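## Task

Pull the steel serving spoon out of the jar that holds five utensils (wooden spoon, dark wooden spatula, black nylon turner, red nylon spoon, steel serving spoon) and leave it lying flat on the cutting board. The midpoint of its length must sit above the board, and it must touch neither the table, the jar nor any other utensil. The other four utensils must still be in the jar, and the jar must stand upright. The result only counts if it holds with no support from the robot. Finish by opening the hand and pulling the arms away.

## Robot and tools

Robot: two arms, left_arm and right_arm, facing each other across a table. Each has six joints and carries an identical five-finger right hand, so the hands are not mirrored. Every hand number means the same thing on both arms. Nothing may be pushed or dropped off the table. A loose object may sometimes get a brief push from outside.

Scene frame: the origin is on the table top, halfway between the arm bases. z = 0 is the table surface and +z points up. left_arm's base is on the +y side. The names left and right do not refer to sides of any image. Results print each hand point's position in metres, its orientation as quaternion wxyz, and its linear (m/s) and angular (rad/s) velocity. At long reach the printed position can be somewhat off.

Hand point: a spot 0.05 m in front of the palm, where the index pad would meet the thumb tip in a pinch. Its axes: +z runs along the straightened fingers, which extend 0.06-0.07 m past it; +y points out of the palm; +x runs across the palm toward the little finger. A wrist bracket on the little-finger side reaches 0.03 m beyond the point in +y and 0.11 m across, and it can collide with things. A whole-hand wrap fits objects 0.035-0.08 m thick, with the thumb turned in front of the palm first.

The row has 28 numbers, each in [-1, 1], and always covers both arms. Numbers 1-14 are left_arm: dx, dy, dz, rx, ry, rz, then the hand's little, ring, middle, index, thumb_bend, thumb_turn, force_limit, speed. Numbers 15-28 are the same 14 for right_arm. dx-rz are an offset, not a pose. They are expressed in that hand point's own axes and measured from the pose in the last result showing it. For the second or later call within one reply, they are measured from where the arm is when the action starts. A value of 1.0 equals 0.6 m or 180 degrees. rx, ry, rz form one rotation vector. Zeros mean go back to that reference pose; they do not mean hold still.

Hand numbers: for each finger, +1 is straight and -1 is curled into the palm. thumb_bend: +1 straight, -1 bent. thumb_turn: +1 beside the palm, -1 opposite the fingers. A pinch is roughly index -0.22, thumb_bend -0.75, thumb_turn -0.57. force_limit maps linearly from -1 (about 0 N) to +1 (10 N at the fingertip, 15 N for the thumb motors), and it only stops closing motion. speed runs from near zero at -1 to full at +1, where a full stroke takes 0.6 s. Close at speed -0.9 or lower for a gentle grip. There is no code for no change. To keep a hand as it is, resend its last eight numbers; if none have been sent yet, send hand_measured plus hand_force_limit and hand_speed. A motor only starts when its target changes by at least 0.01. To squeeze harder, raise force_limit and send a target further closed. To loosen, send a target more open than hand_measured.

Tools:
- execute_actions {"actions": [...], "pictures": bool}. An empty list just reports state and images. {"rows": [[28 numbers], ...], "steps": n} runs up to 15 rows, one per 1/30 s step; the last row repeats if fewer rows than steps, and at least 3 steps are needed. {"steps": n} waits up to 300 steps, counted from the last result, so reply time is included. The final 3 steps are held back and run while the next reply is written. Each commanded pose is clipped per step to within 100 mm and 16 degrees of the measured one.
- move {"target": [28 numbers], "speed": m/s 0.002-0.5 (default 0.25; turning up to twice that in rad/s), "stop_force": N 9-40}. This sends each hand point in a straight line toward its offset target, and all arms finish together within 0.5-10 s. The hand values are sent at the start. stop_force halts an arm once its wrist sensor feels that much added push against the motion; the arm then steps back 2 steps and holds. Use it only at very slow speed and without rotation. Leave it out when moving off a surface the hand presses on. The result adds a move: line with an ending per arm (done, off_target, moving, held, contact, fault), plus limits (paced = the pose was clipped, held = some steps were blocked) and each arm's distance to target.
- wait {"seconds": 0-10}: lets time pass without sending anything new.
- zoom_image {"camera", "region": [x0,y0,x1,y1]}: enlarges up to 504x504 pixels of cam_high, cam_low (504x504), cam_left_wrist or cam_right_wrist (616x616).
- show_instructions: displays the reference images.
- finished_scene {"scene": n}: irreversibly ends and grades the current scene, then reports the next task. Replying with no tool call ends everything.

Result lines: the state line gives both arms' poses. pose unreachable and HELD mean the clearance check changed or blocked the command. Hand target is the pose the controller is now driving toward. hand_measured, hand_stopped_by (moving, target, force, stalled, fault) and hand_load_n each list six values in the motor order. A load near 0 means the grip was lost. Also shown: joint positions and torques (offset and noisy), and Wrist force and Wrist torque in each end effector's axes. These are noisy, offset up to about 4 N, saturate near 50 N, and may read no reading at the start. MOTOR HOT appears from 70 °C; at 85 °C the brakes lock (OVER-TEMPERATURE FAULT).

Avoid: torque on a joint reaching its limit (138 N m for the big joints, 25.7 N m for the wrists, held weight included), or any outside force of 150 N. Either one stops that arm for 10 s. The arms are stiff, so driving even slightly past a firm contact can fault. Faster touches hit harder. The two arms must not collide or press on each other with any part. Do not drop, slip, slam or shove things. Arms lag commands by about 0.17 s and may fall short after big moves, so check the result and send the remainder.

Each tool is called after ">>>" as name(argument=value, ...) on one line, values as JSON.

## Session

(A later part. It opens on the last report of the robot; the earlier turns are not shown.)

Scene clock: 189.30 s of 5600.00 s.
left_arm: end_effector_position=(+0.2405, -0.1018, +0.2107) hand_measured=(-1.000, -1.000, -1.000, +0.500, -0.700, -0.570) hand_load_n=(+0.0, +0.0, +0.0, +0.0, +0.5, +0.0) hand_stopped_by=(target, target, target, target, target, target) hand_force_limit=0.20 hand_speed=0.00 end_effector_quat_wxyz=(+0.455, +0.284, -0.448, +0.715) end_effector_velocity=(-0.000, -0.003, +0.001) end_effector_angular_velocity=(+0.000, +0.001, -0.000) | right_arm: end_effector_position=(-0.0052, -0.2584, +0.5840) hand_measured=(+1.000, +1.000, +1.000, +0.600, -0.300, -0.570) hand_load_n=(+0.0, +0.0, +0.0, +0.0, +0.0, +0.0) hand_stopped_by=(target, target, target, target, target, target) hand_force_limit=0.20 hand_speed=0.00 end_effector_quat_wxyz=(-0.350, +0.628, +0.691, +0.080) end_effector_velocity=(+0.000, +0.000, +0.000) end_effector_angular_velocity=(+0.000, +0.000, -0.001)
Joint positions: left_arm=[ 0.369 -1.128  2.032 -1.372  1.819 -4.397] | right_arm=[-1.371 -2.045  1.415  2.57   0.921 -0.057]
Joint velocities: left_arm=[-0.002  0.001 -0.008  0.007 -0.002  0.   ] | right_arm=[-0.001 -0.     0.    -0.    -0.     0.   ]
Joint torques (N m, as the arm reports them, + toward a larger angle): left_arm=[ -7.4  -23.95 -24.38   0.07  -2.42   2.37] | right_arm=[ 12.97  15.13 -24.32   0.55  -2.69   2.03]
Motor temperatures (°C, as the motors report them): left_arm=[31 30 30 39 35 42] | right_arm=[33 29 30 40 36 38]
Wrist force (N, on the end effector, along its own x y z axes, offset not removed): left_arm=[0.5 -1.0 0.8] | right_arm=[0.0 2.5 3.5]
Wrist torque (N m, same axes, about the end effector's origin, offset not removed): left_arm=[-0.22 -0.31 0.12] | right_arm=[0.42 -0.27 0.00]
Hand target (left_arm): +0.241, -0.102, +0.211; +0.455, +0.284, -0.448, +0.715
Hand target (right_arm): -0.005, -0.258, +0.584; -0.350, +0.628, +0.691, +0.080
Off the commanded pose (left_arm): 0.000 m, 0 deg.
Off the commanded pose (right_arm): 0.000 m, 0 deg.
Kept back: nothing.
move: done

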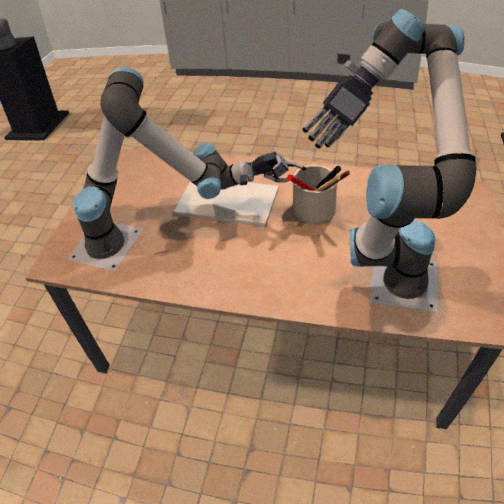

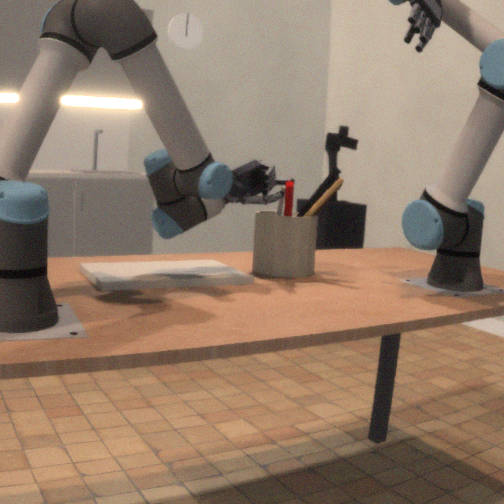

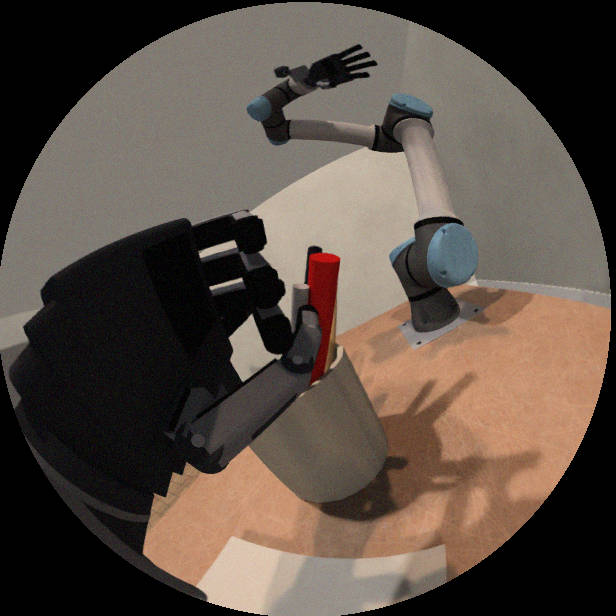

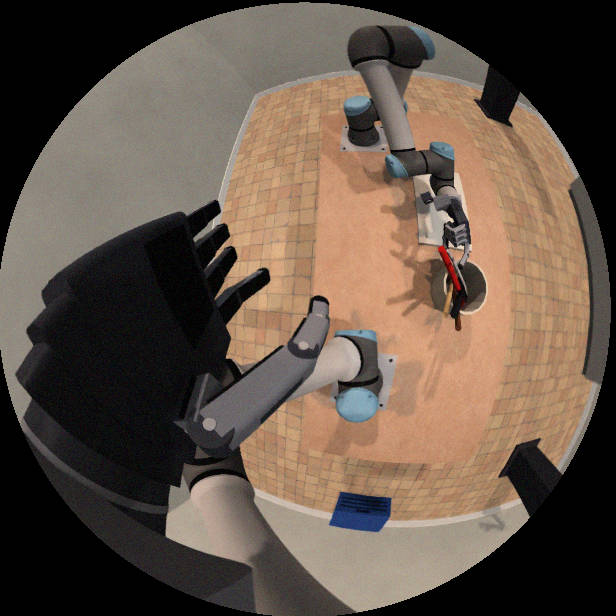

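Thumb touches. Close index slowly with high force.

>>> execute_actions(actions=[{"rows":[[0,0,0,0,0,0,-1,-1,-1,-0.6,-0.7,-0.57,0.9,-0.8,0,0,0,0,0,0,1,1,1,0.6,-0.3,-0.57,0.2,0]],"steps":15}])

>>> wait(seconds=3.5)

>>> zoom_image(camera="cam_left_wrist", region=[200,220,460,460])

Scene clock: 189.77 s of 5600.00 s.
left_arm: end_effector_position=(+0.2405, -0.1018, +0.2106) hand_measured=(-1.000, -1.000, -1.000, +0.402, -0.700, -0.570) hand_load_n=(+0.0, +0.0, +0.0, +0.0, +0.0, +0.0) hand_stopped_by=(target, target, target, moving, target, target) hand_force_limit=0.90 hand_speed=-0.80 end_effector_quat_wxyz=(+0.455, +0.284, -0.448, +0.715) end_effector_velocity=(+0.001, +0.000, +0.001) end_effector_angular_velocity=(-0.003, -0.000, +0.001) | right_arm: end_effector_position=(-0.0052, -0.2584, +0.5840) hand_measured=(+1.000, +1.000, +1.000, +0.600, -0.300, -0.570) hand_load_n=(+0.0, +0.0, +0.0, +0.0, +0.0, +0.0) hand_stopped_by=(target, target, target, target, target, target) hand_force_limit=0.20 hand_speed=0.00 end_effector_quat_wxyz=(-0.350, +0.628, +0.691, +0.080) end_effector_velocity=(-0.000, -0.000, -0.000) end_effector_angular_velocity=(+0.000, -0.001, +0.002)
Joint positions: left_arm=[ 0.369 -1.128  2.032 -1.371  1.819 -4.397] | right_arm=[-1.371 -2.045  1.415  2.57   0.921 -0.057]
Joint velocities: left_arm=[ 0.001 -0.001  0.    -0.003 -0.    -0.001] | right_arm=[ 0.     0.     0.    -0.     0.001 -0.001]
Joint torques (N m, as the arm reports them, + toward a larger angle): left_arm=[  7.49 -35.96 -10.07  -4.71   0.18   0.96] | right_arm=[ 12.02  15.35 -24.42   0.56  -2.68   2.27]
Motor temperatures (°C, as the motors report them): left_arm=[31 30 30 39 35 42] | right_arm=[33 29 30 40 36 38]
Wrist force (N, on the end effector, along its own x y z axes, offset not removed): left_arm=[1.8 -0.9 -0.1] | right_arm=[1.1 2.5 3.5]
Wrist torque (N m, same axes, about the end effector's origin, offset not removed): left_arm=[-0.15 -0.47 0.21] | right_arm=[0.37 -0.42 0.17]
Steps of this call (steps 1 to 2: nothing new was sent; steps 3 to 14: the first 12 steps of this action). Readings (end_effector_position | what the end effector reports):
3: left_arm (+0.2405, -0.1020, +0.2108) | right_arm (-0.0052, -0.2584, +0.5840) | left_arm hand_measured=(-1.000, -1.000, -1.000, +0.500, -0.700, -0.570) hand_load_n=(+0.0, +0.0, +0.0, +0.0, +0.0, +0.0) hand_stopped_by=(target, target, target, moving, target, target) hand_force_limit=0.90 hand_speed=-0.80 | right_arm hand_measured=(+1.000, +1.000, +1.000, +0.600, -0.300, -0.570) hand_load_n=(+0.0, +0.0, +0.0, +0.0, +0.0, +0.0) hand_stopped_by=(target, target, target, target, target, target) hand_force_limit=0.20 hand_speed=0.00
4: left_arm (+0.2405, -0.1020, +0.2108) | right_arm (-0.0052, -0.2584, +0.5840) | left_arm hand_measured=(-1.000, -1.000, -1.000, +0.500, -0.700, -0.570) hand_load_n=(+0.0, +0.0, +0.0, +0.0, +0.0, +0.0) hand_stopped_by=(target, target, target, moving, target, target) hand_force_limit=0.90 hand_speed=-0.80 | right_arm hand_measured=(+1.000, +1.000, +1.000, +0.600, -0.300, -0.570) hand_load_n=(+0.0, +0.0, +0.0, +0.0, +0.0, +0.0) hand_stopped_by=(target, target, target, target, target, target) hand_force_limit=0.20 hand_speed=0.00
6: left_arm (+0.2405, -0.1020, +0.2108) | right_arm (-0.0052, -0.2584, +0.5840) | left_arm hand_measured=(-1.000, -1.000, -1.000, +0.490, -0.700, -0.570) hand_load_n=(+0.0, +0.0, +0.0, +0.0, +0.0, +0.0) hand_stopped_by=(target, target, target, moving, target, target) hand_force_limit=0.90 hand_speed=-0.80 | right_arm hand_measured=(+1.000, +1.000, +1.000, +0.600, -0.300, -0.570) hand_load_n=(+0.0, +0.0, +0.0, +0.0, +0.0, +0.0) hand_stopped_by=(target, target, target, target, target, target) hand_force_limit=0.20 hand_speed=0.00
10: left_arm (+0.2405, -0.1019, +0.2106) | right_arm (-0.0052, -0.2584, +0.5840) | left_arm hand_measured=(-1.000, -1.000, -1.000, +0.446, -0.700, -0.570) hand_load_n=(+0.0, +0.0, +0.0, +0.0, +0.0, +0.0) hand_stopped_by=(target, target, target, moving, target, target) hand_force_limit=0.90 hand_speed=-0.80 | right_arm hand_measured=(+1.000, +1.000, +1.000, +0.600, -0.300, -0.570) hand_load_n=(+0.0, +0.0, +0.0, +0.0, +0.0, +0.0) hand_stopped_by=(target, target, target, target, target, target) hand_force_limit=0.20 hand_speed=0.00
14: the state above

Scene clock: 193.37 s of 5600.00 s.
left_arm: end_effector_position=(+0.2405, -0.1018, +0.2107) hand_measured=(-1.000, -1.000, -1.000, -0.040, -0.700, -0.570) hand_load_n=(+0.0, +0.0, +0.0, +9.5, +0.0, +0.0) hand_stopped_by=(target, target, target, force, target, target) hand_force_limit=0.90 hand_speed=-0.80 end_effector_quat_wxyz=(+0.455, +0.284, -0.448, +0.715) end_effector_velocity=(-0.000, +0.000, +0.001) end_effector_angular_velocity=(-0.001, -0.000, -0.001) | right_arm: end_effector_position=(-0.0052, -0.2584, +0.5840) hand_measured=(+1.000, +1.000, +1.000, +0.600, -0.300, -0.570) hand_load_n=(+0.0, +0.0, +0.0, +0.0, +0.0, +0.0) hand_stopped_by=(target, target, target, target, target, target) hand_force_limit=0.20 hand_speed=0.00 end_effector_quat_wxyz=(-0.350, +0.628, +0.691, +0.080) end_effector_velocity=(-0.000, -0.000, -0.000) end_effector_angular_velocity=(-0.001, +0.000, -0.001)
Joint positions: left_arm=[ 0.369 -1.128  2.032 -1.372  1.819 -4.397] | right_arm=[-1.371 -2.045  1.415  2.57   0.921 -0.057]
Joint velocities: left_arm=[ 0.    -0.001 -0.    -0.     0.001 -0.   ] | right_arm=[ 0.    -0.001  0.     0.     0.001  0.002]
Joint torques (N m, as the arm reports them, + toward a larger angle): left_arm=[ -9.74 -17.26 -10.45   2.66   2.14   0.81] | right_arm=[ 13.6   14.95 -24.15   0.62  -2.58   2.13]
Motor temperatures (°C, as the motors report them): left_arm=[31 30 30 39 35 42] | right_arm=[33 29 30 40 36 38]
Wrist force (N, on the end effector, along its own x y z axes, offset not removed): left_arm=[4.7 -8.9 7.5] | right_arm=[2.1 2.7 1.3]
Wrist torque (N m, same axes, about the end effector's origin, offset not removed): left_arm=[-0.17 0.03 -0.01] | right_arm=[0.48 -0.58 0.12]
Hand target (left_arm): +0.241, -0.102, +0.211; +0.455, +0.284, -0.448, +0.715
Hand target (right_arm): -0.005, -0.258, +0.584; -0.350, +0.628, +0.691, +0.080
Off the commanded pose (left_arm): 0.000 m, 0 deg.
Off the commanded pose (right_arm): 0.000 m, 0 deg.
Kept back: nothing.
Steps of this call (steps 1 to 3: the last 3 steps of your previous action; steps 4 to 108: nothing new was sent). Readings (end_effector_position | what the end effector reports):
1: left_arm (+0.2405, -0.1018, +0.2106) | right_arm (-0.0052, -0.2584, +0.5840) | left_arm hand_measured=(-1.000, -1.000, -1.000, +0.390, -0.700, -0.570) hand_load_n=(+0.0, +0.0, +0.0, +0.0, +0.5, +0.0) hand_stopped_by=(target, target, target, moving, target, target) hand_force_limit=0.90 hand_speed=-0.80 | right_arm hand_measured=(+1.000, +1.000, +1.000, +0.600, -0.300, -0.570) hand_load_n=(+0.0, +0.0, +0.0, +0.0, +0.0, +0.0) hand_stopped_by=(target, target, target, target, target, target) hand_force_limit=0.20 hand_speed=0.00
2: left_arm (+0.2405, -0.1018, +0.2106) | right_arm (-0.0052, -0.2584, +0.5840) | left_arm hand_measured=(-1.000, -1.000, -1.000, +0.378, -0.700, -0.570) hand_load_n=(+0.0, +0.0, +0.0, +0.0, +0.5, +0.0) hand_stopped_by=(target, target, target, moving, target, target) hand_force_limit=0.90 hand_speed=-0.80 | right_arm hand_measured=(+1.000, +1.000, +1.000, +0.600, -0.300, -0.570) hand_load_n=(+0.0, +0.0, +0.0, +0.0, +0.0, +0.0) hand_stopped_by=(target, target, target, target, target, target) hand_force_limit=0.20 hand_speed=0.00
4: left_arm (+0.2405, -0.1018, +0.2106) | right_arm (-0.0052, -0.2584, +0.5840) | left_arm hand_measured=(-1.000, -1.000, -1.000, +0.356, -0.700, -0.570) hand_load_n=(+0.0, +0.0, +0.0, +0.0, +0.5, +0.0) hand_stopped_by=(target, target, target, moving, target, target) hand_force_limit=0.90 hand_speed=-0.80 | right_arm hand_measured=(+1.000, +1.000, +1.000, +0.600, -0.300, -0.570) hand_load_n=(+0.0, +0.0, +0.0, +0.0, +0.0, +0.0) hand_stopped_by=(target, target, target, target, target, target) hand_force_limit=0.20 hand_speed=0.00
8: left_arm (+0.2405, -0.1018, +0.2106) | right_arm (-0.0052, -0.2584, +0.5840) | left_arm hand_measured=(-1.000, -1.000, -1.000, +0.312, -0.700, -0.570) hand_load_n=(+0.0, +0.0, +0.0, +0.0, +0.5, +0.0) hand_stopped_by=(target, target, target, moving, target, target) hand_force_limit=0.90 hand_speed=-0.80 | right_arm hand_measured=(+1.000, +1.000, +1.000, +0.600, -0.300, -0.570) hand_load_n=(+0.0, +0.0, +0.0, +0.0, +0.0, +0.0) hand_stopped_by=(target, target, target, target, target, target) hand_force_limit=0.20 hand_speed=0.00
108: the state above

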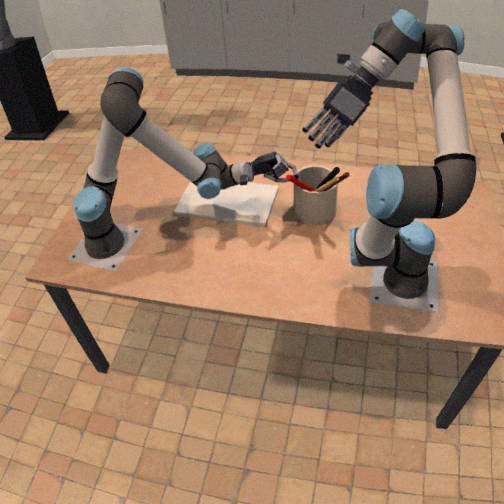

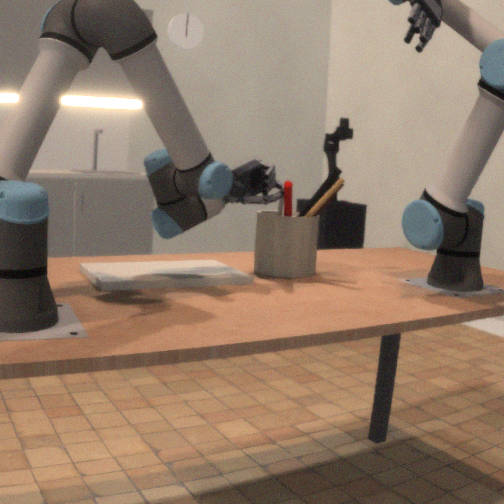

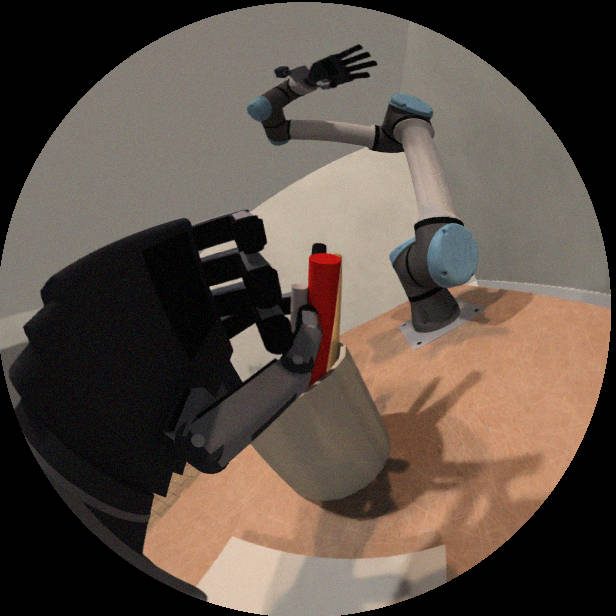

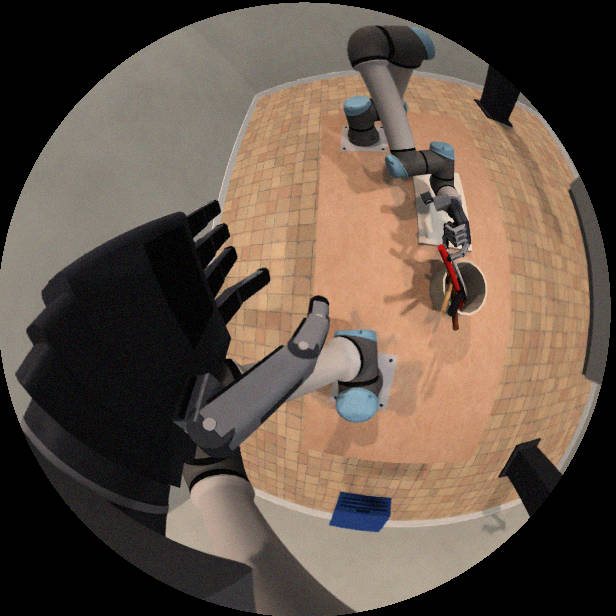

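Region (200, 220, 460, 460) of cam_left_wrist's 616x616 image, scaled by 1.938, with more detail than that image has; it fills the top 465 rows of this view, and the rest is white.

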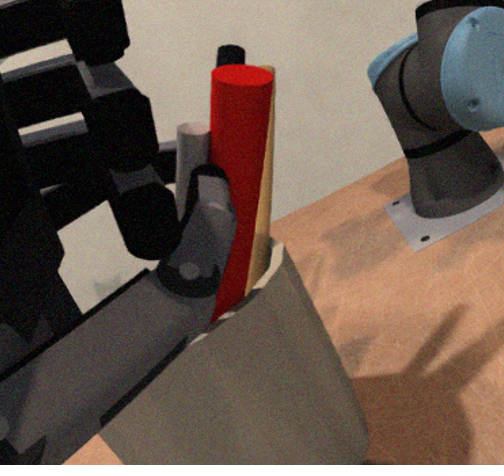

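>>> execute_actions(actions=[{"rows":[[0,0,0,0,0,0,-1,-1,-1,0.5,-0.7,-0.57,0.2,-0.5,0,0,0,0,0,0,1,1,1,0.6,-0.3,-0.57,0.2,0]],"steps":15}], pictures=true)

Scene clock: 194.17 s of 5600.00 s.
left_arm: end_effector_position=(+0.2405, -0.1018, +0.2106) hand_measured=(-1.000, -1.000, -1.000, +0.206, -0.700, -0.570) hand_load_n=(+0.0, +0.0, +0.0, +0.0, +0.0, +0.0) hand_stopped_by=(target, target, target, moving, target, target) hand_force_limit=0.20 hand_speed=-0.50 end_effector_quat_wxyz=(+0.455, +0.284, -0.448, +0.715) end_effector_velocity=(+0.001, +0.000, -0.001) end_effector_angular_velocity=(+0.001, +0.000, +0.000) | right_arm: end_effector_position=(-0.0052, -0.2584, +0.5840) hand_measured=(+1.000, +1.000, +1.000, +0.600, -0.300, -0.570) hand_load_n=(+0.0, +0.0, +0.0, +0.0, +0.0, +0.0) hand_stopped_by=(target, target, target, target, target, target) hand_force_limit=0.20 hand_speed=0.00 end_effector_quat_wxyz=(-0.350, +0.628, +0.691, +0.080) end_effector_velocity=(+0.000, -0.000, -0.000) end_effector_angular_velocity=(-0.000, +0.001, +0.000)
Joint positions: left_arm=[ 0.369 -1.128  2.032 -1.371  1.819 -4.397] | right_arm=[-1.371 -2.045  1.415  2.57   0.921 -0.057]
Joint velocities: left_arm=[ 0.001  0.002  0.    -0.001  0.001 -0.   ] | right_arm=[ 0.  0. -0. -0.  0.  0.]
Joint torques (N m, as the arm reports them, + toward a larger angle): left_arm=[ -5.4  -31.34 -10.78  -3.19   1.99   1.37] | right_arm=[ 12.53  15.48 -25.13   0.53  -2.59   2.06]
Motor temperatures (°C, as the motors report them): left_arm=[31 30 30 39 35 42] | right_arm=[33 29 30 40 36 38]
Wrist force (N, on the end effector, along its own x y z axes, offset not removed): left_arm=[-0.2 -0.8 0.5] | right_arm=[1.2 2.8 2.3]
Wrist torque (N m, same axes, about the end effector's origin, offset not removed): left_arm=[-0.14 -0.20 0.00] | right_arm=[0.47 -0.35 0.07]
Steps of this call (steps 1 to 12: nothing new was sent; steps 13 to 24: the first 12 steps of this action). Readings (end_effector_position | what the end effector reports):
13: left_arm (+0.2405, -0.1018, +0.2107) | right_arm (-0.0052, -0.2584, +0.5840) | left_arm hand_measured=(-1.000, -1.000, -1.000, -0.040, -0.700, -0.570) hand_load_n=(+0.0, +0.0, +0.0, +9.5, +0.0, +0.0) hand_stopped_by=(target, target, target, moving, target, target) hand_force_limit=0.20 hand_speed=-0.50 | right_arm hand_measured=(+1.000, +1.000, +1.000, +0.600, -0.300, -0.570) hand_load_n=(+0.0, +0.0, +0.0, +0.0, +0.0, +0.0) hand_stopped_by=(target, target, target, target, target, target) hand_force_limit=0.20 hand_speed=0.00
14: left_arm (+0.2405, -0.1018, +0.2107) | right_arm (-0.0052, -0.2584, +0.5840) | left_arm hand_measured=(-1.000, -1.000, -1.000, -0.040, -0.700, -0.570) hand_load_n=(+0.0, +0.0, +0.0, +9.5, +0.0, +0.0) hand_stopped_by=(target, target, target, moving, target, target) hand_force_limit=0.20 hand_speed=-0.50 | right_arm hand_measured=(+1.000, +1.000, +1.000, +0.600, -0.300, -0.570) hand_load_n=(+0.0, +0.0, +0.0, +0.0, +0.0, +0.0) hand_stopped_by=(target, target, target, target, target, target) hand_force_limit=0.20 hand_speed=0.00
16: left_arm (+0.2405, -0.1018, +0.2106) | right_arm (-0.0052, -0.2584, +0.5840) | left_arm hand_measured=(-1.000, -1.000, -1.000, -0.016, -0.700, -0.570) hand_load_n=(+0.0, +0.0, +0.0, +3.5, +0.0, +0.0) hand_stopped_by=(target, target, target, moving, target, target) hand_force_limit=0.20 hand_speed=-0.50 | right_arm hand_measured=(+1.000, +1.000, +1.000, +0.600, -0.300, -0.570) hand_load_n=(+0.0, +0.0, +0.0, +0.0, +0.0, +0.0) hand_stopped_by=(target, target, target, target, target, target) hand_force_limit=0.20 hand_speed=0.00
20: left_arm (+0.2405, -0.1018, +0.2106) | right_arm (-0.0052, -0.2584, +0.5840) | left_arm hand_measured=(-1.000, -1.000, -1.000, +0.096, -0.700, -0.570) hand_load_n=(+0.0, +0.0, +0.0, +0.0, +0.0, +0.0) hand_stopped_by=(target, target, target, moving, target, target) hand_force_limit=0.20 hand_speed=-0.50 | right_arm hand_measured=(+1.000, +1.000, +1.000, +0.600, -0.300, -0.570) hand_load_n=(+0.0, +0.0, +0.0, +0.0, +0.0, +0.0) hand_stopped_by=(target, target, target, target, target, target) hand_force_limit=0.20 hand_speed=0.00
24: the state above

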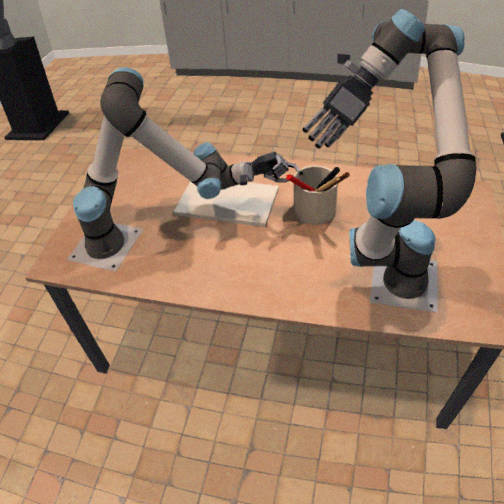

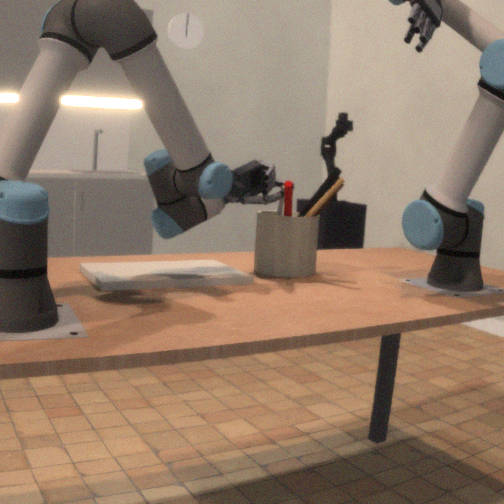

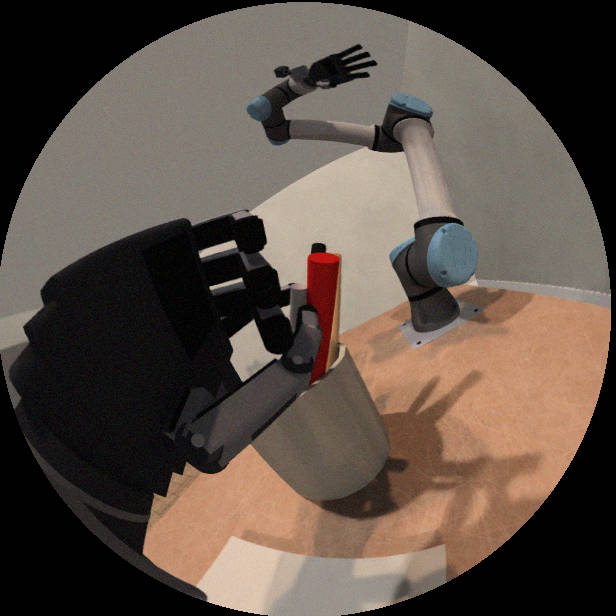

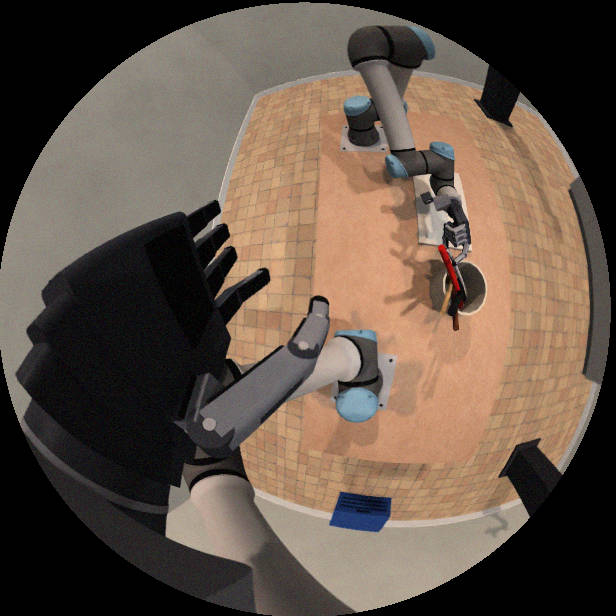

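>>> zoom_image(camera="cam_left_wrist", region=[200,200,420,420])

>>> zoom_image(camera="cam_right_wrist", region=[400,200,520,340])

Region (200, 200, 420, 420) of cam_left_wrist's 616x616 image, scaled by 2.291, with more detail than that image has.

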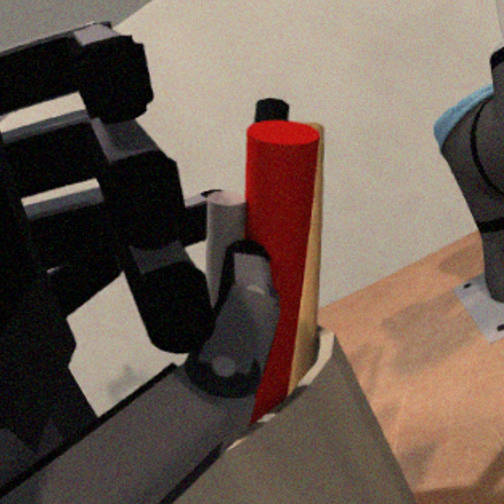

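Region (400, 200, 520, 340) of cam_right_wrist's 616x616 image, scaled by 3.600, with more detail than that image has; it fills the left 432 columns of this view, and the rest is white.

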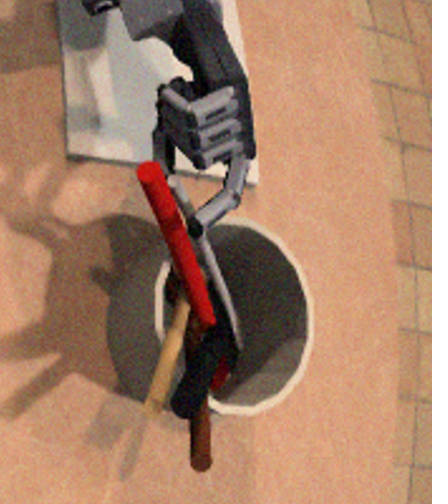

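>>> move(target=[-0.017,0,0,0,0,0,-1,-1,-1,0.5,-0.7,-0.8,0.2,-0.5,0,0,0,0,0,0,1,1,1,0.6,-0.3,-0.57,0.2,0], speed=0.01, stop_force=12)

>>> execute_actions(actions=[{"rows":[[0,0,0,0,0,0,-1,-1,-1,-0.6,-0.7,-0.8,0.2,-0.6,0,0,0,0,0,0,1,1,1,0.6,-0.3,-0.57,0.2,0]],"steps":15}])

>>> wait(seconds=1.5)

>>> zoom_image(camera="cam_right_wrist", region=[400,200,520,340])

>>> zoom_image(camera="cam_left_wrist", region=[200,200,420,420])

Scene clock: 195.93 s of 5600.00 s.
left_arm: end_effector_position=(+0.2446, -0.1057, +0.2026) hand_measured=(-1.000, -1.000, -1.000, +0.500, -0.698, -0.780) hand_load_n=(+0.0, +0.0, -1.5, +0.0, +2.5, +11.0) hand_stopped_by=(target, target, target, target, target, force) hand_force_limit=0.20 hand_speed=-0.50 end_effector_quat_wxyz=(+0.455, +0.284, -0.448, +0.715) end_effector_velocity=(+0.002, -0.001, -0.002) end_effector_angular_velocity=(-0.000, +0.000, +0.003) | right_arm: end_effector_position=(-0.0052, -0.2584, +0.5840) hand_measured=(+1.000, +1.000, +1.000, +0.600, -0.300, -0.570) hand_load_n=(+0.0, +0.0, +0.0, +0.0, +0.0, +0.0) hand_stopped_by=(target, target, target, target, target, target) hand_force_limit=0.20 hand_speed=0.00 end_effector_quat_wxyz=(-0.350, +0.628, +0.691, +0.080) end_effector_velocity=(+0.001, +0.000, +0.000) end_effector_angular_velocity=(+0.001, -0.000, -0.002)
Joint positions: left_arm=[ 0.375 -1.102  2.019 -1.386  1.824 -4.4  ] | right_arm=[-1.371 -2.045  1.415  2.57   0.921 -0.057]
Joint velocities: left_arm=[ 0.003  0.008 -0.004 -0.004 -0.    -0.   ] | right_arm=[-0.002  0.    -0.     0.    -0.001 -0.   ]
Joint torques (N m, as the arm reports them, + toward a larger angle): left_arm=[  6.66 -26.12 -25.17  -4.97   2.15  -2.3 ] | right_arm=[ 13.37  14.82 -24.28   0.55  -2.73   1.98]
Motor temperatures (°C, as the motors report them): left_arm=[31 30 30 39 35 42] | right_arm=[33 29 30 40 36 38]
Wrist force (N, on the end effector, along its own x y z axes, offset not removed): left_arm=[0.1 -0.6 0.9] | right_arm=[3.0 0.0 1.6]
Wrist torque (N m, same axes, about the end effector's origin, offset not removed): left_arm=[-0.14 -0.22 0.04] | right_arm=[0.04 -0.68 0.17]
Hand target (left_arm): +0.245, -0.106, +0.202; +0.455, +0.284, -0.448, +0.715
Hand target (right_arm): -0.005, -0.258, +0.584; -0.350, +0.628, +0.691, +0.080
Off your previous action's commanded pose (left_arm): 0.000 m, 0 deg at its last step (step 3 of this call).
Off your previous action's commanded pose (right_arm): 0.000 m, 0 deg at its last step (step 3 of this call).
Off the commanded pose (left_arm): 0.000 m, 0 deg.
Off the commanded pose (right_arm): 0.000 m, 0 deg.
Kept back: nothing.
move: done

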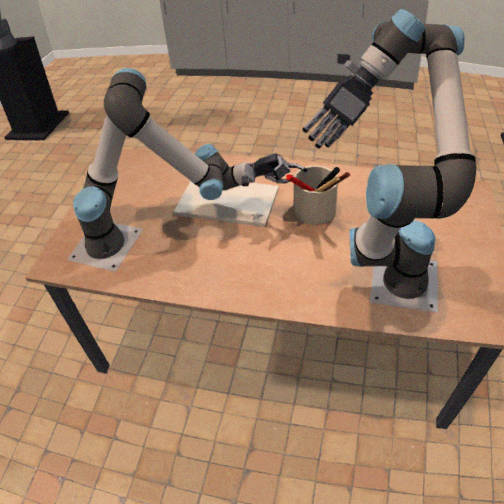

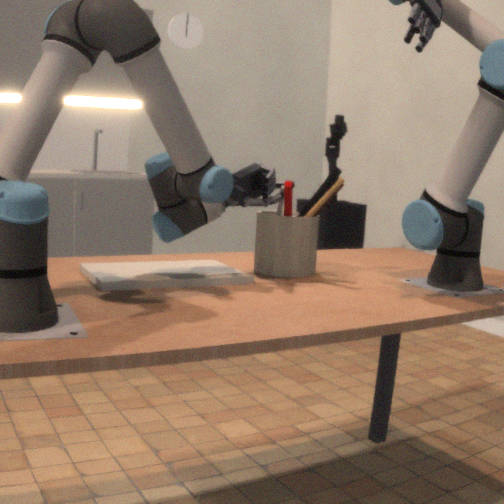

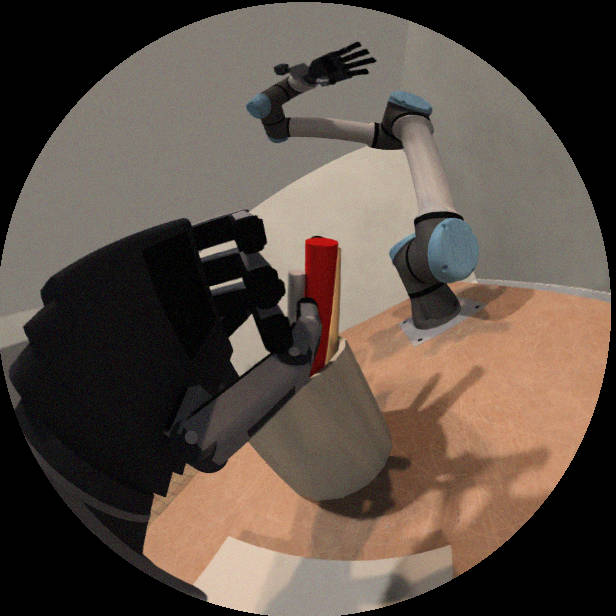

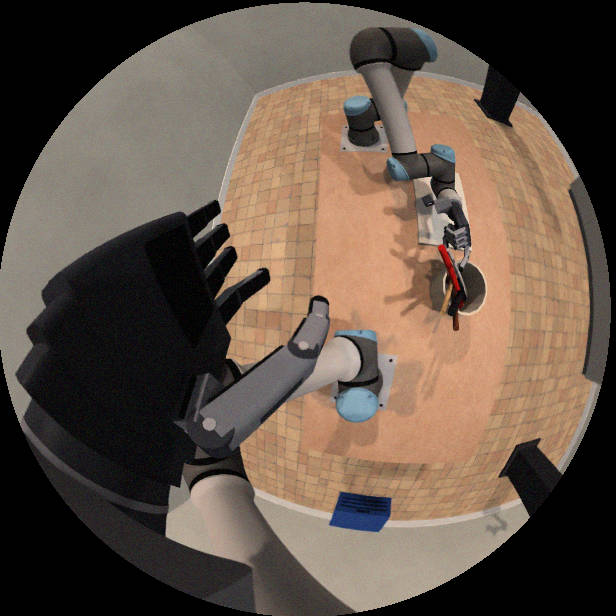

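Scene clock: 196.33 s of 5600.00 s.
left_arm: end_effector_position=(+0.2447, -0.1057, +0.2025) hand_measured=(-1.000, -1.000, -1.000, +0.302, -0.698, -0.780) hand_load_n=(+0.0, +0.0, -1.5, +0.0, +2.5, +11.0) hand_stopped_by=(target, target, target, moving, target, force) hand_force_limit=0.20 hand_speed=-0.60 end_effector_quat_wxyz=(+0.455, +0.284, -0.448, +0.715) end_effector_velocity=(+0.000, +0.000, +0.002) end_effector_angular_velocity=(-0.003, -0.002, +0.000) | right_arm: end_effector_position=(-0.0052, -0.2584, +0.5840) hand_measured=(+1.000, +1.000, +1.000, +0.600, -0.300, -0.570) hand_load_n=(+0.0, +0.0, +0.0, +0.0, +0.0, +0.0) hand_stopped_by=(target, target, target, target, target, target) hand_force_limit=0.20 hand_speed=0.00 end_effector_quat_wxyz=(-0.350, +0.628, +0.691, +0.080) end_effector_velocity=(-0.000, -0.000, -0.000) end_effector_angular_velocity=(-0.001, +0.000, -0.000)
Joint positions: left_arm=[ 0.375 -1.102  2.019 -1.386  1.824 -4.4  ] | right_arm=[-1.371 -2.045  1.415  2.57   0.921 -0.057]
Joint velocities: left_arm=[ 0.    -0.002  0.    -0.001  0.     0.001] | right_arm=[ 0.001 -0.    -0.    -0.     0.001  0.001]
Joint torques (N m, as the arm reports them, + toward a larger angle): left_arm=[ -5.05 -48.84 -10.06  -2.55   0.41  -1.3 ] | right_arm=[ 13.89  15.42 -25.31   0.55  -2.62   2.21]
Motor temperatures (°C, as the motors report them): left_arm=[31 30 30 39 35 42] | right_arm=[33 29 30 40 36 38]
Wrist force (N, on the end effector, along its own x y z axes, offset not removed): left_arm=[-0.1 -0.8 0.5] | right_arm=[0.5 3.1 1.2]
Wrist torque (N m, same axes, about the end effector's origin, offset not removed): left_arm=[-0.16 -0.20 0.08] | right_arm=[0.51 -0.26 0.10]
Steps of this call (steps 1 to 12: the first 12 steps of this action). Readings (end_effector_position | what the end effector reports):
1: left_arm (+0.2447, -0.1057, +0.2025) | right_arm (-0.0052, -0.2584, +0.5840) | left_arm hand_measured=(-1.000, -1.000, -1.000, +0.500, -0.698, -0.780) hand_load_n=(+0.0, +0.0, -1.5, +0.0, +2.5, +11.0) hand_stopped_by=(target, target, target, moving, target, force) hand_force_limit=0.20 hand_speed=-0.60 | right_arm hand_measured=(+1.000, +1.000, +1.000, +0.600, -0.300, -0.570) hand_load_n=(+0.0, +0.0, +0.0, +0.0, +0.0, +0.0) hand_stopped_by=(target, target, target, target, target, target) hand_force_limit=0.20 hand_speed=0.00
2: left_arm (+0.2447, -0.1057, +0.2024) | right_arm (-0.0052, -0.2584, +0.5840) | left_arm hand_measured=(-1.000, -1.000, -1.000, +0.500, -0.698, -0.780) hand_load_n=(+0.0, +0.0, -1.5, +0.0, +2.5, +11.0) hand_stopped_by=(target, target, target, moving, target, force) hand_force_limit=0.20 hand_speed=-0.60 | right_arm hand_measured=(+1.000, +1.000, +1.000, +0.600, -0.300, -0.570) hand_load_n=(+0.0, +0.0, +0.0, +0.0, +0.0, +0.0) hand_stopped_by=(target, target, target, target, target, target) hand_force_limit=0.20 hand_speed=0.00
4: left_arm (+0.2447, -0.1057, +0.2024) | right_arm (-0.0052, -0.2584, +0.5840) | left_arm hand_measured=(-1.000, -1.000, -1.000, +0.480, -0.698, -0.780) hand_load_n=(+0.0, +0.0, -1.5, +0.0, +2.5, +11.0) hand_stopped_by=(target, target, target, moving, target, force) hand_force_limit=0.20 hand_speed=-0.60 | right_arm hand_measured=(+1.000, +1.000, +1.000, +0.600, -0.300, -0.570) hand_load_n=(+0.0, +0.0, +0.0, +0.0, +0.0, +0.0) hand_stopped_by=(target, target, target, target, target, target) hand_force_limit=0.20 hand_speed=0.00
8: left_arm (+0.2447, -0.1057, +0.2025) | right_arm (-0.0052, -0.2584, +0.5840) | left_arm hand_measured=(-1.000, -1.000, -1.000, +0.390, -0.698, -0.780) hand_load_n=(+0.0, +0.0, -1.5, +0.0, +2.5, +11.0) hand_stopped_by=(target, target, target, moving, target, force) hand_force_limit=0.20 hand_speed=-0.60 | right_arm hand_measured=(+1.000, +1.000, +1.000, +0.600, -0.300, -0.570) hand_load_n=(+0.0, +0.0, +0.0, +0.0, +0.0, +0.0) hand_stopped_by=(target, target, target, target, target, target) hand_force_limit=0.20 hand_speed=0.00
12: the state above

Scene clock: 197.93 s of 5600.00 s.
left_arm: end_effector_position=(+0.2447, -0.1057, +0.2026) hand_measured=(-1.000, -1.000, -1.000, -0.006, -0.698, -0.780) hand_load_n=(+0.0, +0.0, -1.5, +7.0, +2.5, +11.0) hand_stopped_by=(target, target, target, force, target, force) hand_force_limit=0.20 hand_speed=-0.60 end_effector_quat_wxyz=(+0.455, +0.284, -0.448, +0.715) end_effector_velocity=(-0.001, -0.000, -0.001) end_effector_angular_velocity=(+0.001, +0.000, -0.002) | right_arm: end_effector_position=(-0.0052, -0.2584, +0.5840) hand_measured=(+1.000, +1.000, +1.000, +0.600, -0.300, -0.570) hand_load_n=(+0.0, +0.0, +0.0, +0.0, +0.0, +0.0) hand_stopped_by=(target, target, target, target, target, target) hand_force_limit=0.20 hand_speed=0.00 end_effector_quat_wxyz=(-0.350, +0.628, +0.691, +0.080) end_effector_velocity=(+0.000, -0.000, -0.000) end_effector_angular_velocity=(-0.000, +0.001, -0.001)
Joint positions: left_arm=[ 0.375 -1.102  2.019 -1.386  1.824 -4.4  ] | right_arm=[-1.371 -2.045  1.415  2.57   0.921 -0.057]
Joint velocities: left_arm=[-0.002  0.001  0.     0.    -0.     0.   ] | right_arm=[-0.     0.     0.     0.     0.     0.001]
Joint torques (N m, as the arm reports them, + toward a larger angle): left_arm=[ -9.08 -30.14  -9.12   1.55   3.54   2.21] | right_arm=[ 13.28  15.09 -24.61   0.55  -2.75   2.  ]
Motor temperatures (°C, as the motors report them): left_arm=[31 30 30 39 35 42] | right_arm=[33 29 30 40 36 38]
Wrist force (N, on the end effector, along its own x y z axes, offset not removed): left_arm=[2.2 -4.2 6.5] | right_arm=[1.2 2.1 2.3]
Wrist torque (N m, same axes, about the end effector's origin, offset not removed): left_arm=[0.08 -0.37 0.17] | right_arm=[0.32 -0.44 0.09]
Hand target (left_arm): +0.245, -0.106, +0.203; +0.455, +0.284, -0.448, +0.715
Hand target (right_arm): -0.005, -0.258, +0.584; -0.350, +0.628, +0.691, +0.080
Off the commanded pose (left_arm): 0.000 m, 0 deg.
Off the commanded pose (right_arm): 0.000 m, 0 deg.
Kept back: nothing.
Steps of this call (steps 1 to 3: the last 3 steps of your previous action; steps 4 to 48: nothing new was sent). Readings (end_effector_position | what the end effector reports):
1: left_arm (+0.2447, -0.1057, +0.2025) | right_arm (-0.0052, -0.2584, +0.5840) | left_arm hand_measured=(-1.000, -1.000, -1.000, +0.280, -0.698, -0.780) hand_load_n=(+0.0, +0.0, -1.5, +0.0, +2.5, +11.0) hand_stopped_by=(target, target, target, moving, target, force) hand_force_limit=0.20 hand_speed=-0.60 | right_arm hand_measured=(+1.000, +1.000, +1.000, +0.600, -0.300, -0.570) hand_load_n=(+0.0, +0.0, +0.0, +0.0, +0.0, +0.0) hand_stopped_by=(target, target, target, target, target, target) hand_force_limit=0.20 hand_speed=0.00
2: left_arm (+0.2447, -0.1057, +0.2025) | right_arm (-0.0052, -0.2584, +0.5840) | left_arm hand_measured=(-1.000, -1.000, -1.000, +0.258, -0.698, -0.780) hand_load_n=(+0.0, +0.0, -1.0, +0.0, +2.5, +11.0) hand_stopped_by=(target, target, target, moving, target, force) hand_force_limit=0.20 hand_speed=-0.60 | right_arm hand_measured=(+1.000, +1.000, +1.000, +0.600, -0.300, -0.570) hand_load_n=(+0.0, +0.0, +0.0, +0.0, +0.0, +0.0) hand_stopped_by=(target, target, target, target, target, target) hand_force_limit=0.20 hand_speed=0.00
4: left_arm (+0.2447, -0.1057, +0.2026) | right_arm (-0.0052, -0.2584, +0.5840) | left_arm hand_measured=(-1.000, -1.000, -1.000, +0.214, -0.698, -0.780) hand_load_n=(+0.0, +0.0, -1.0, +0.0, +2.5, +11.0) hand_stopped_by=(target, target, target, moving, target, force) hand_force_limit=0.20 hand_speed=-0.60 | right_arm hand_measured=(+1.000, +1.000, +1.000, +0.600, -0.300, -0.570) hand_load_n=(+0.0, +0.0, +0.0, +0.0, +0.0, +0.0) hand_stopped_by=(target, target, target, target, target, target) hand_force_limit=0.20 hand_speed=0.00
8: left_arm (+0.2446, -0.1057, +0.2026) | right_arm (-0.0052, -0.2584, +0.5840) | left_arm hand_measured=(-1.000, -1.000, -1.000, +0.124, -0.698, -0.780) hand_load_n=(+0.0, +0.0, -1.0, +0.0, +2.5, +11.0) hand_stopped_by=(target, target, target, moving, target, force) hand_force_limit=0.20 hand_speed=-0.60 | right_arm hand_measured=(+1.000, +1.000, +1.000, +0.600, -0.300, -0.570) hand_load_n=(+0.0, +0.0, +0.0, +0.0, +0.0, +0.0) hand_stopped_by=(target, target, target, target, target, target) hand_force_limit=0.20 hand_speed=0.00
48: the state above

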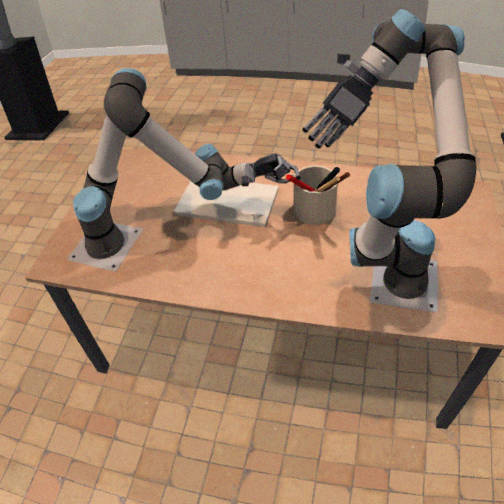

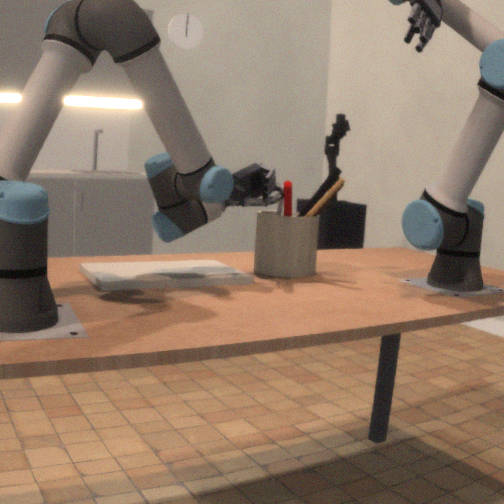

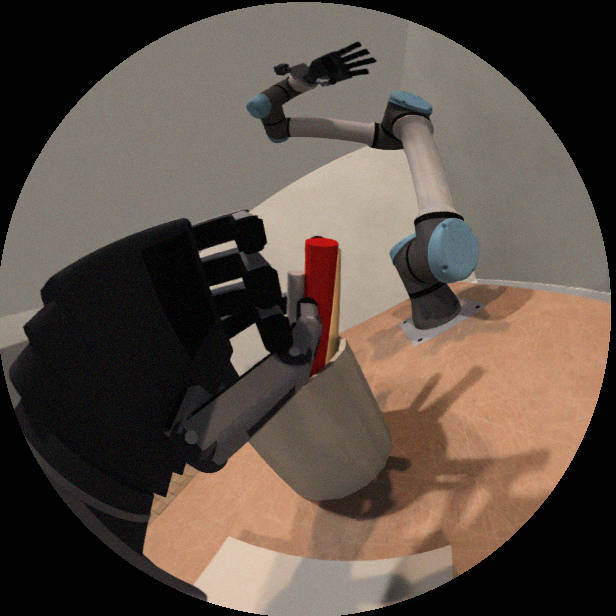

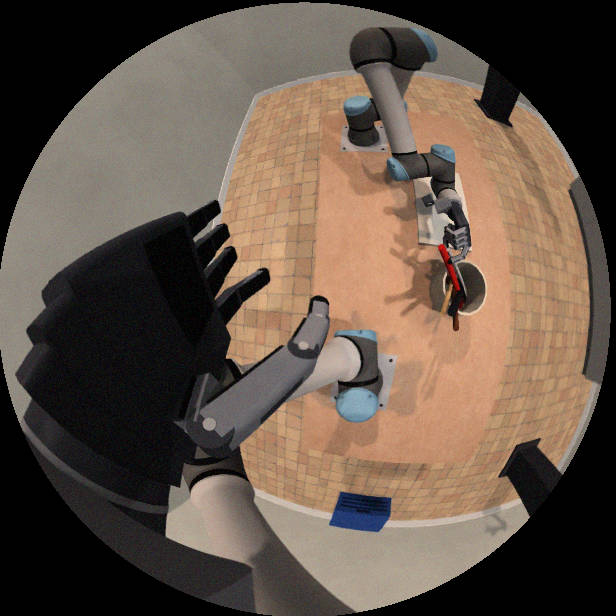

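Region (400, 200, 520, 340) of cam_right_wrist's 616x616 image, scaled by 3.600, with more detail than that image has; it fills the left 432 columns of this view, and the rest is white.

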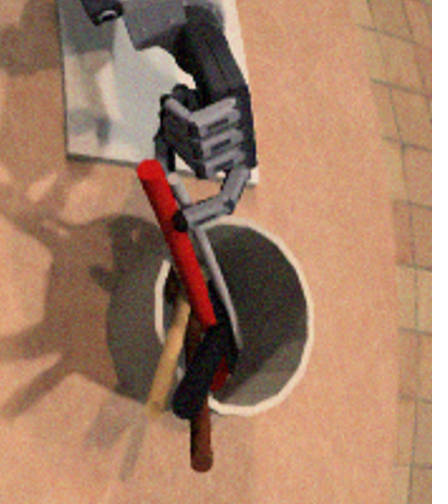

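Region (200, 200, 420, 420) of cam_left_wrist's 616x616 image, scaled by 2.291, with more detail than that image has.

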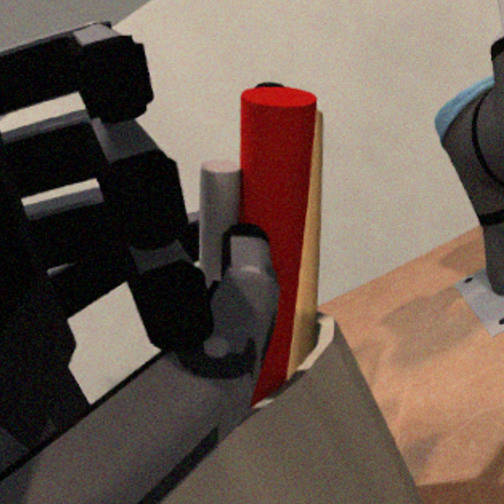

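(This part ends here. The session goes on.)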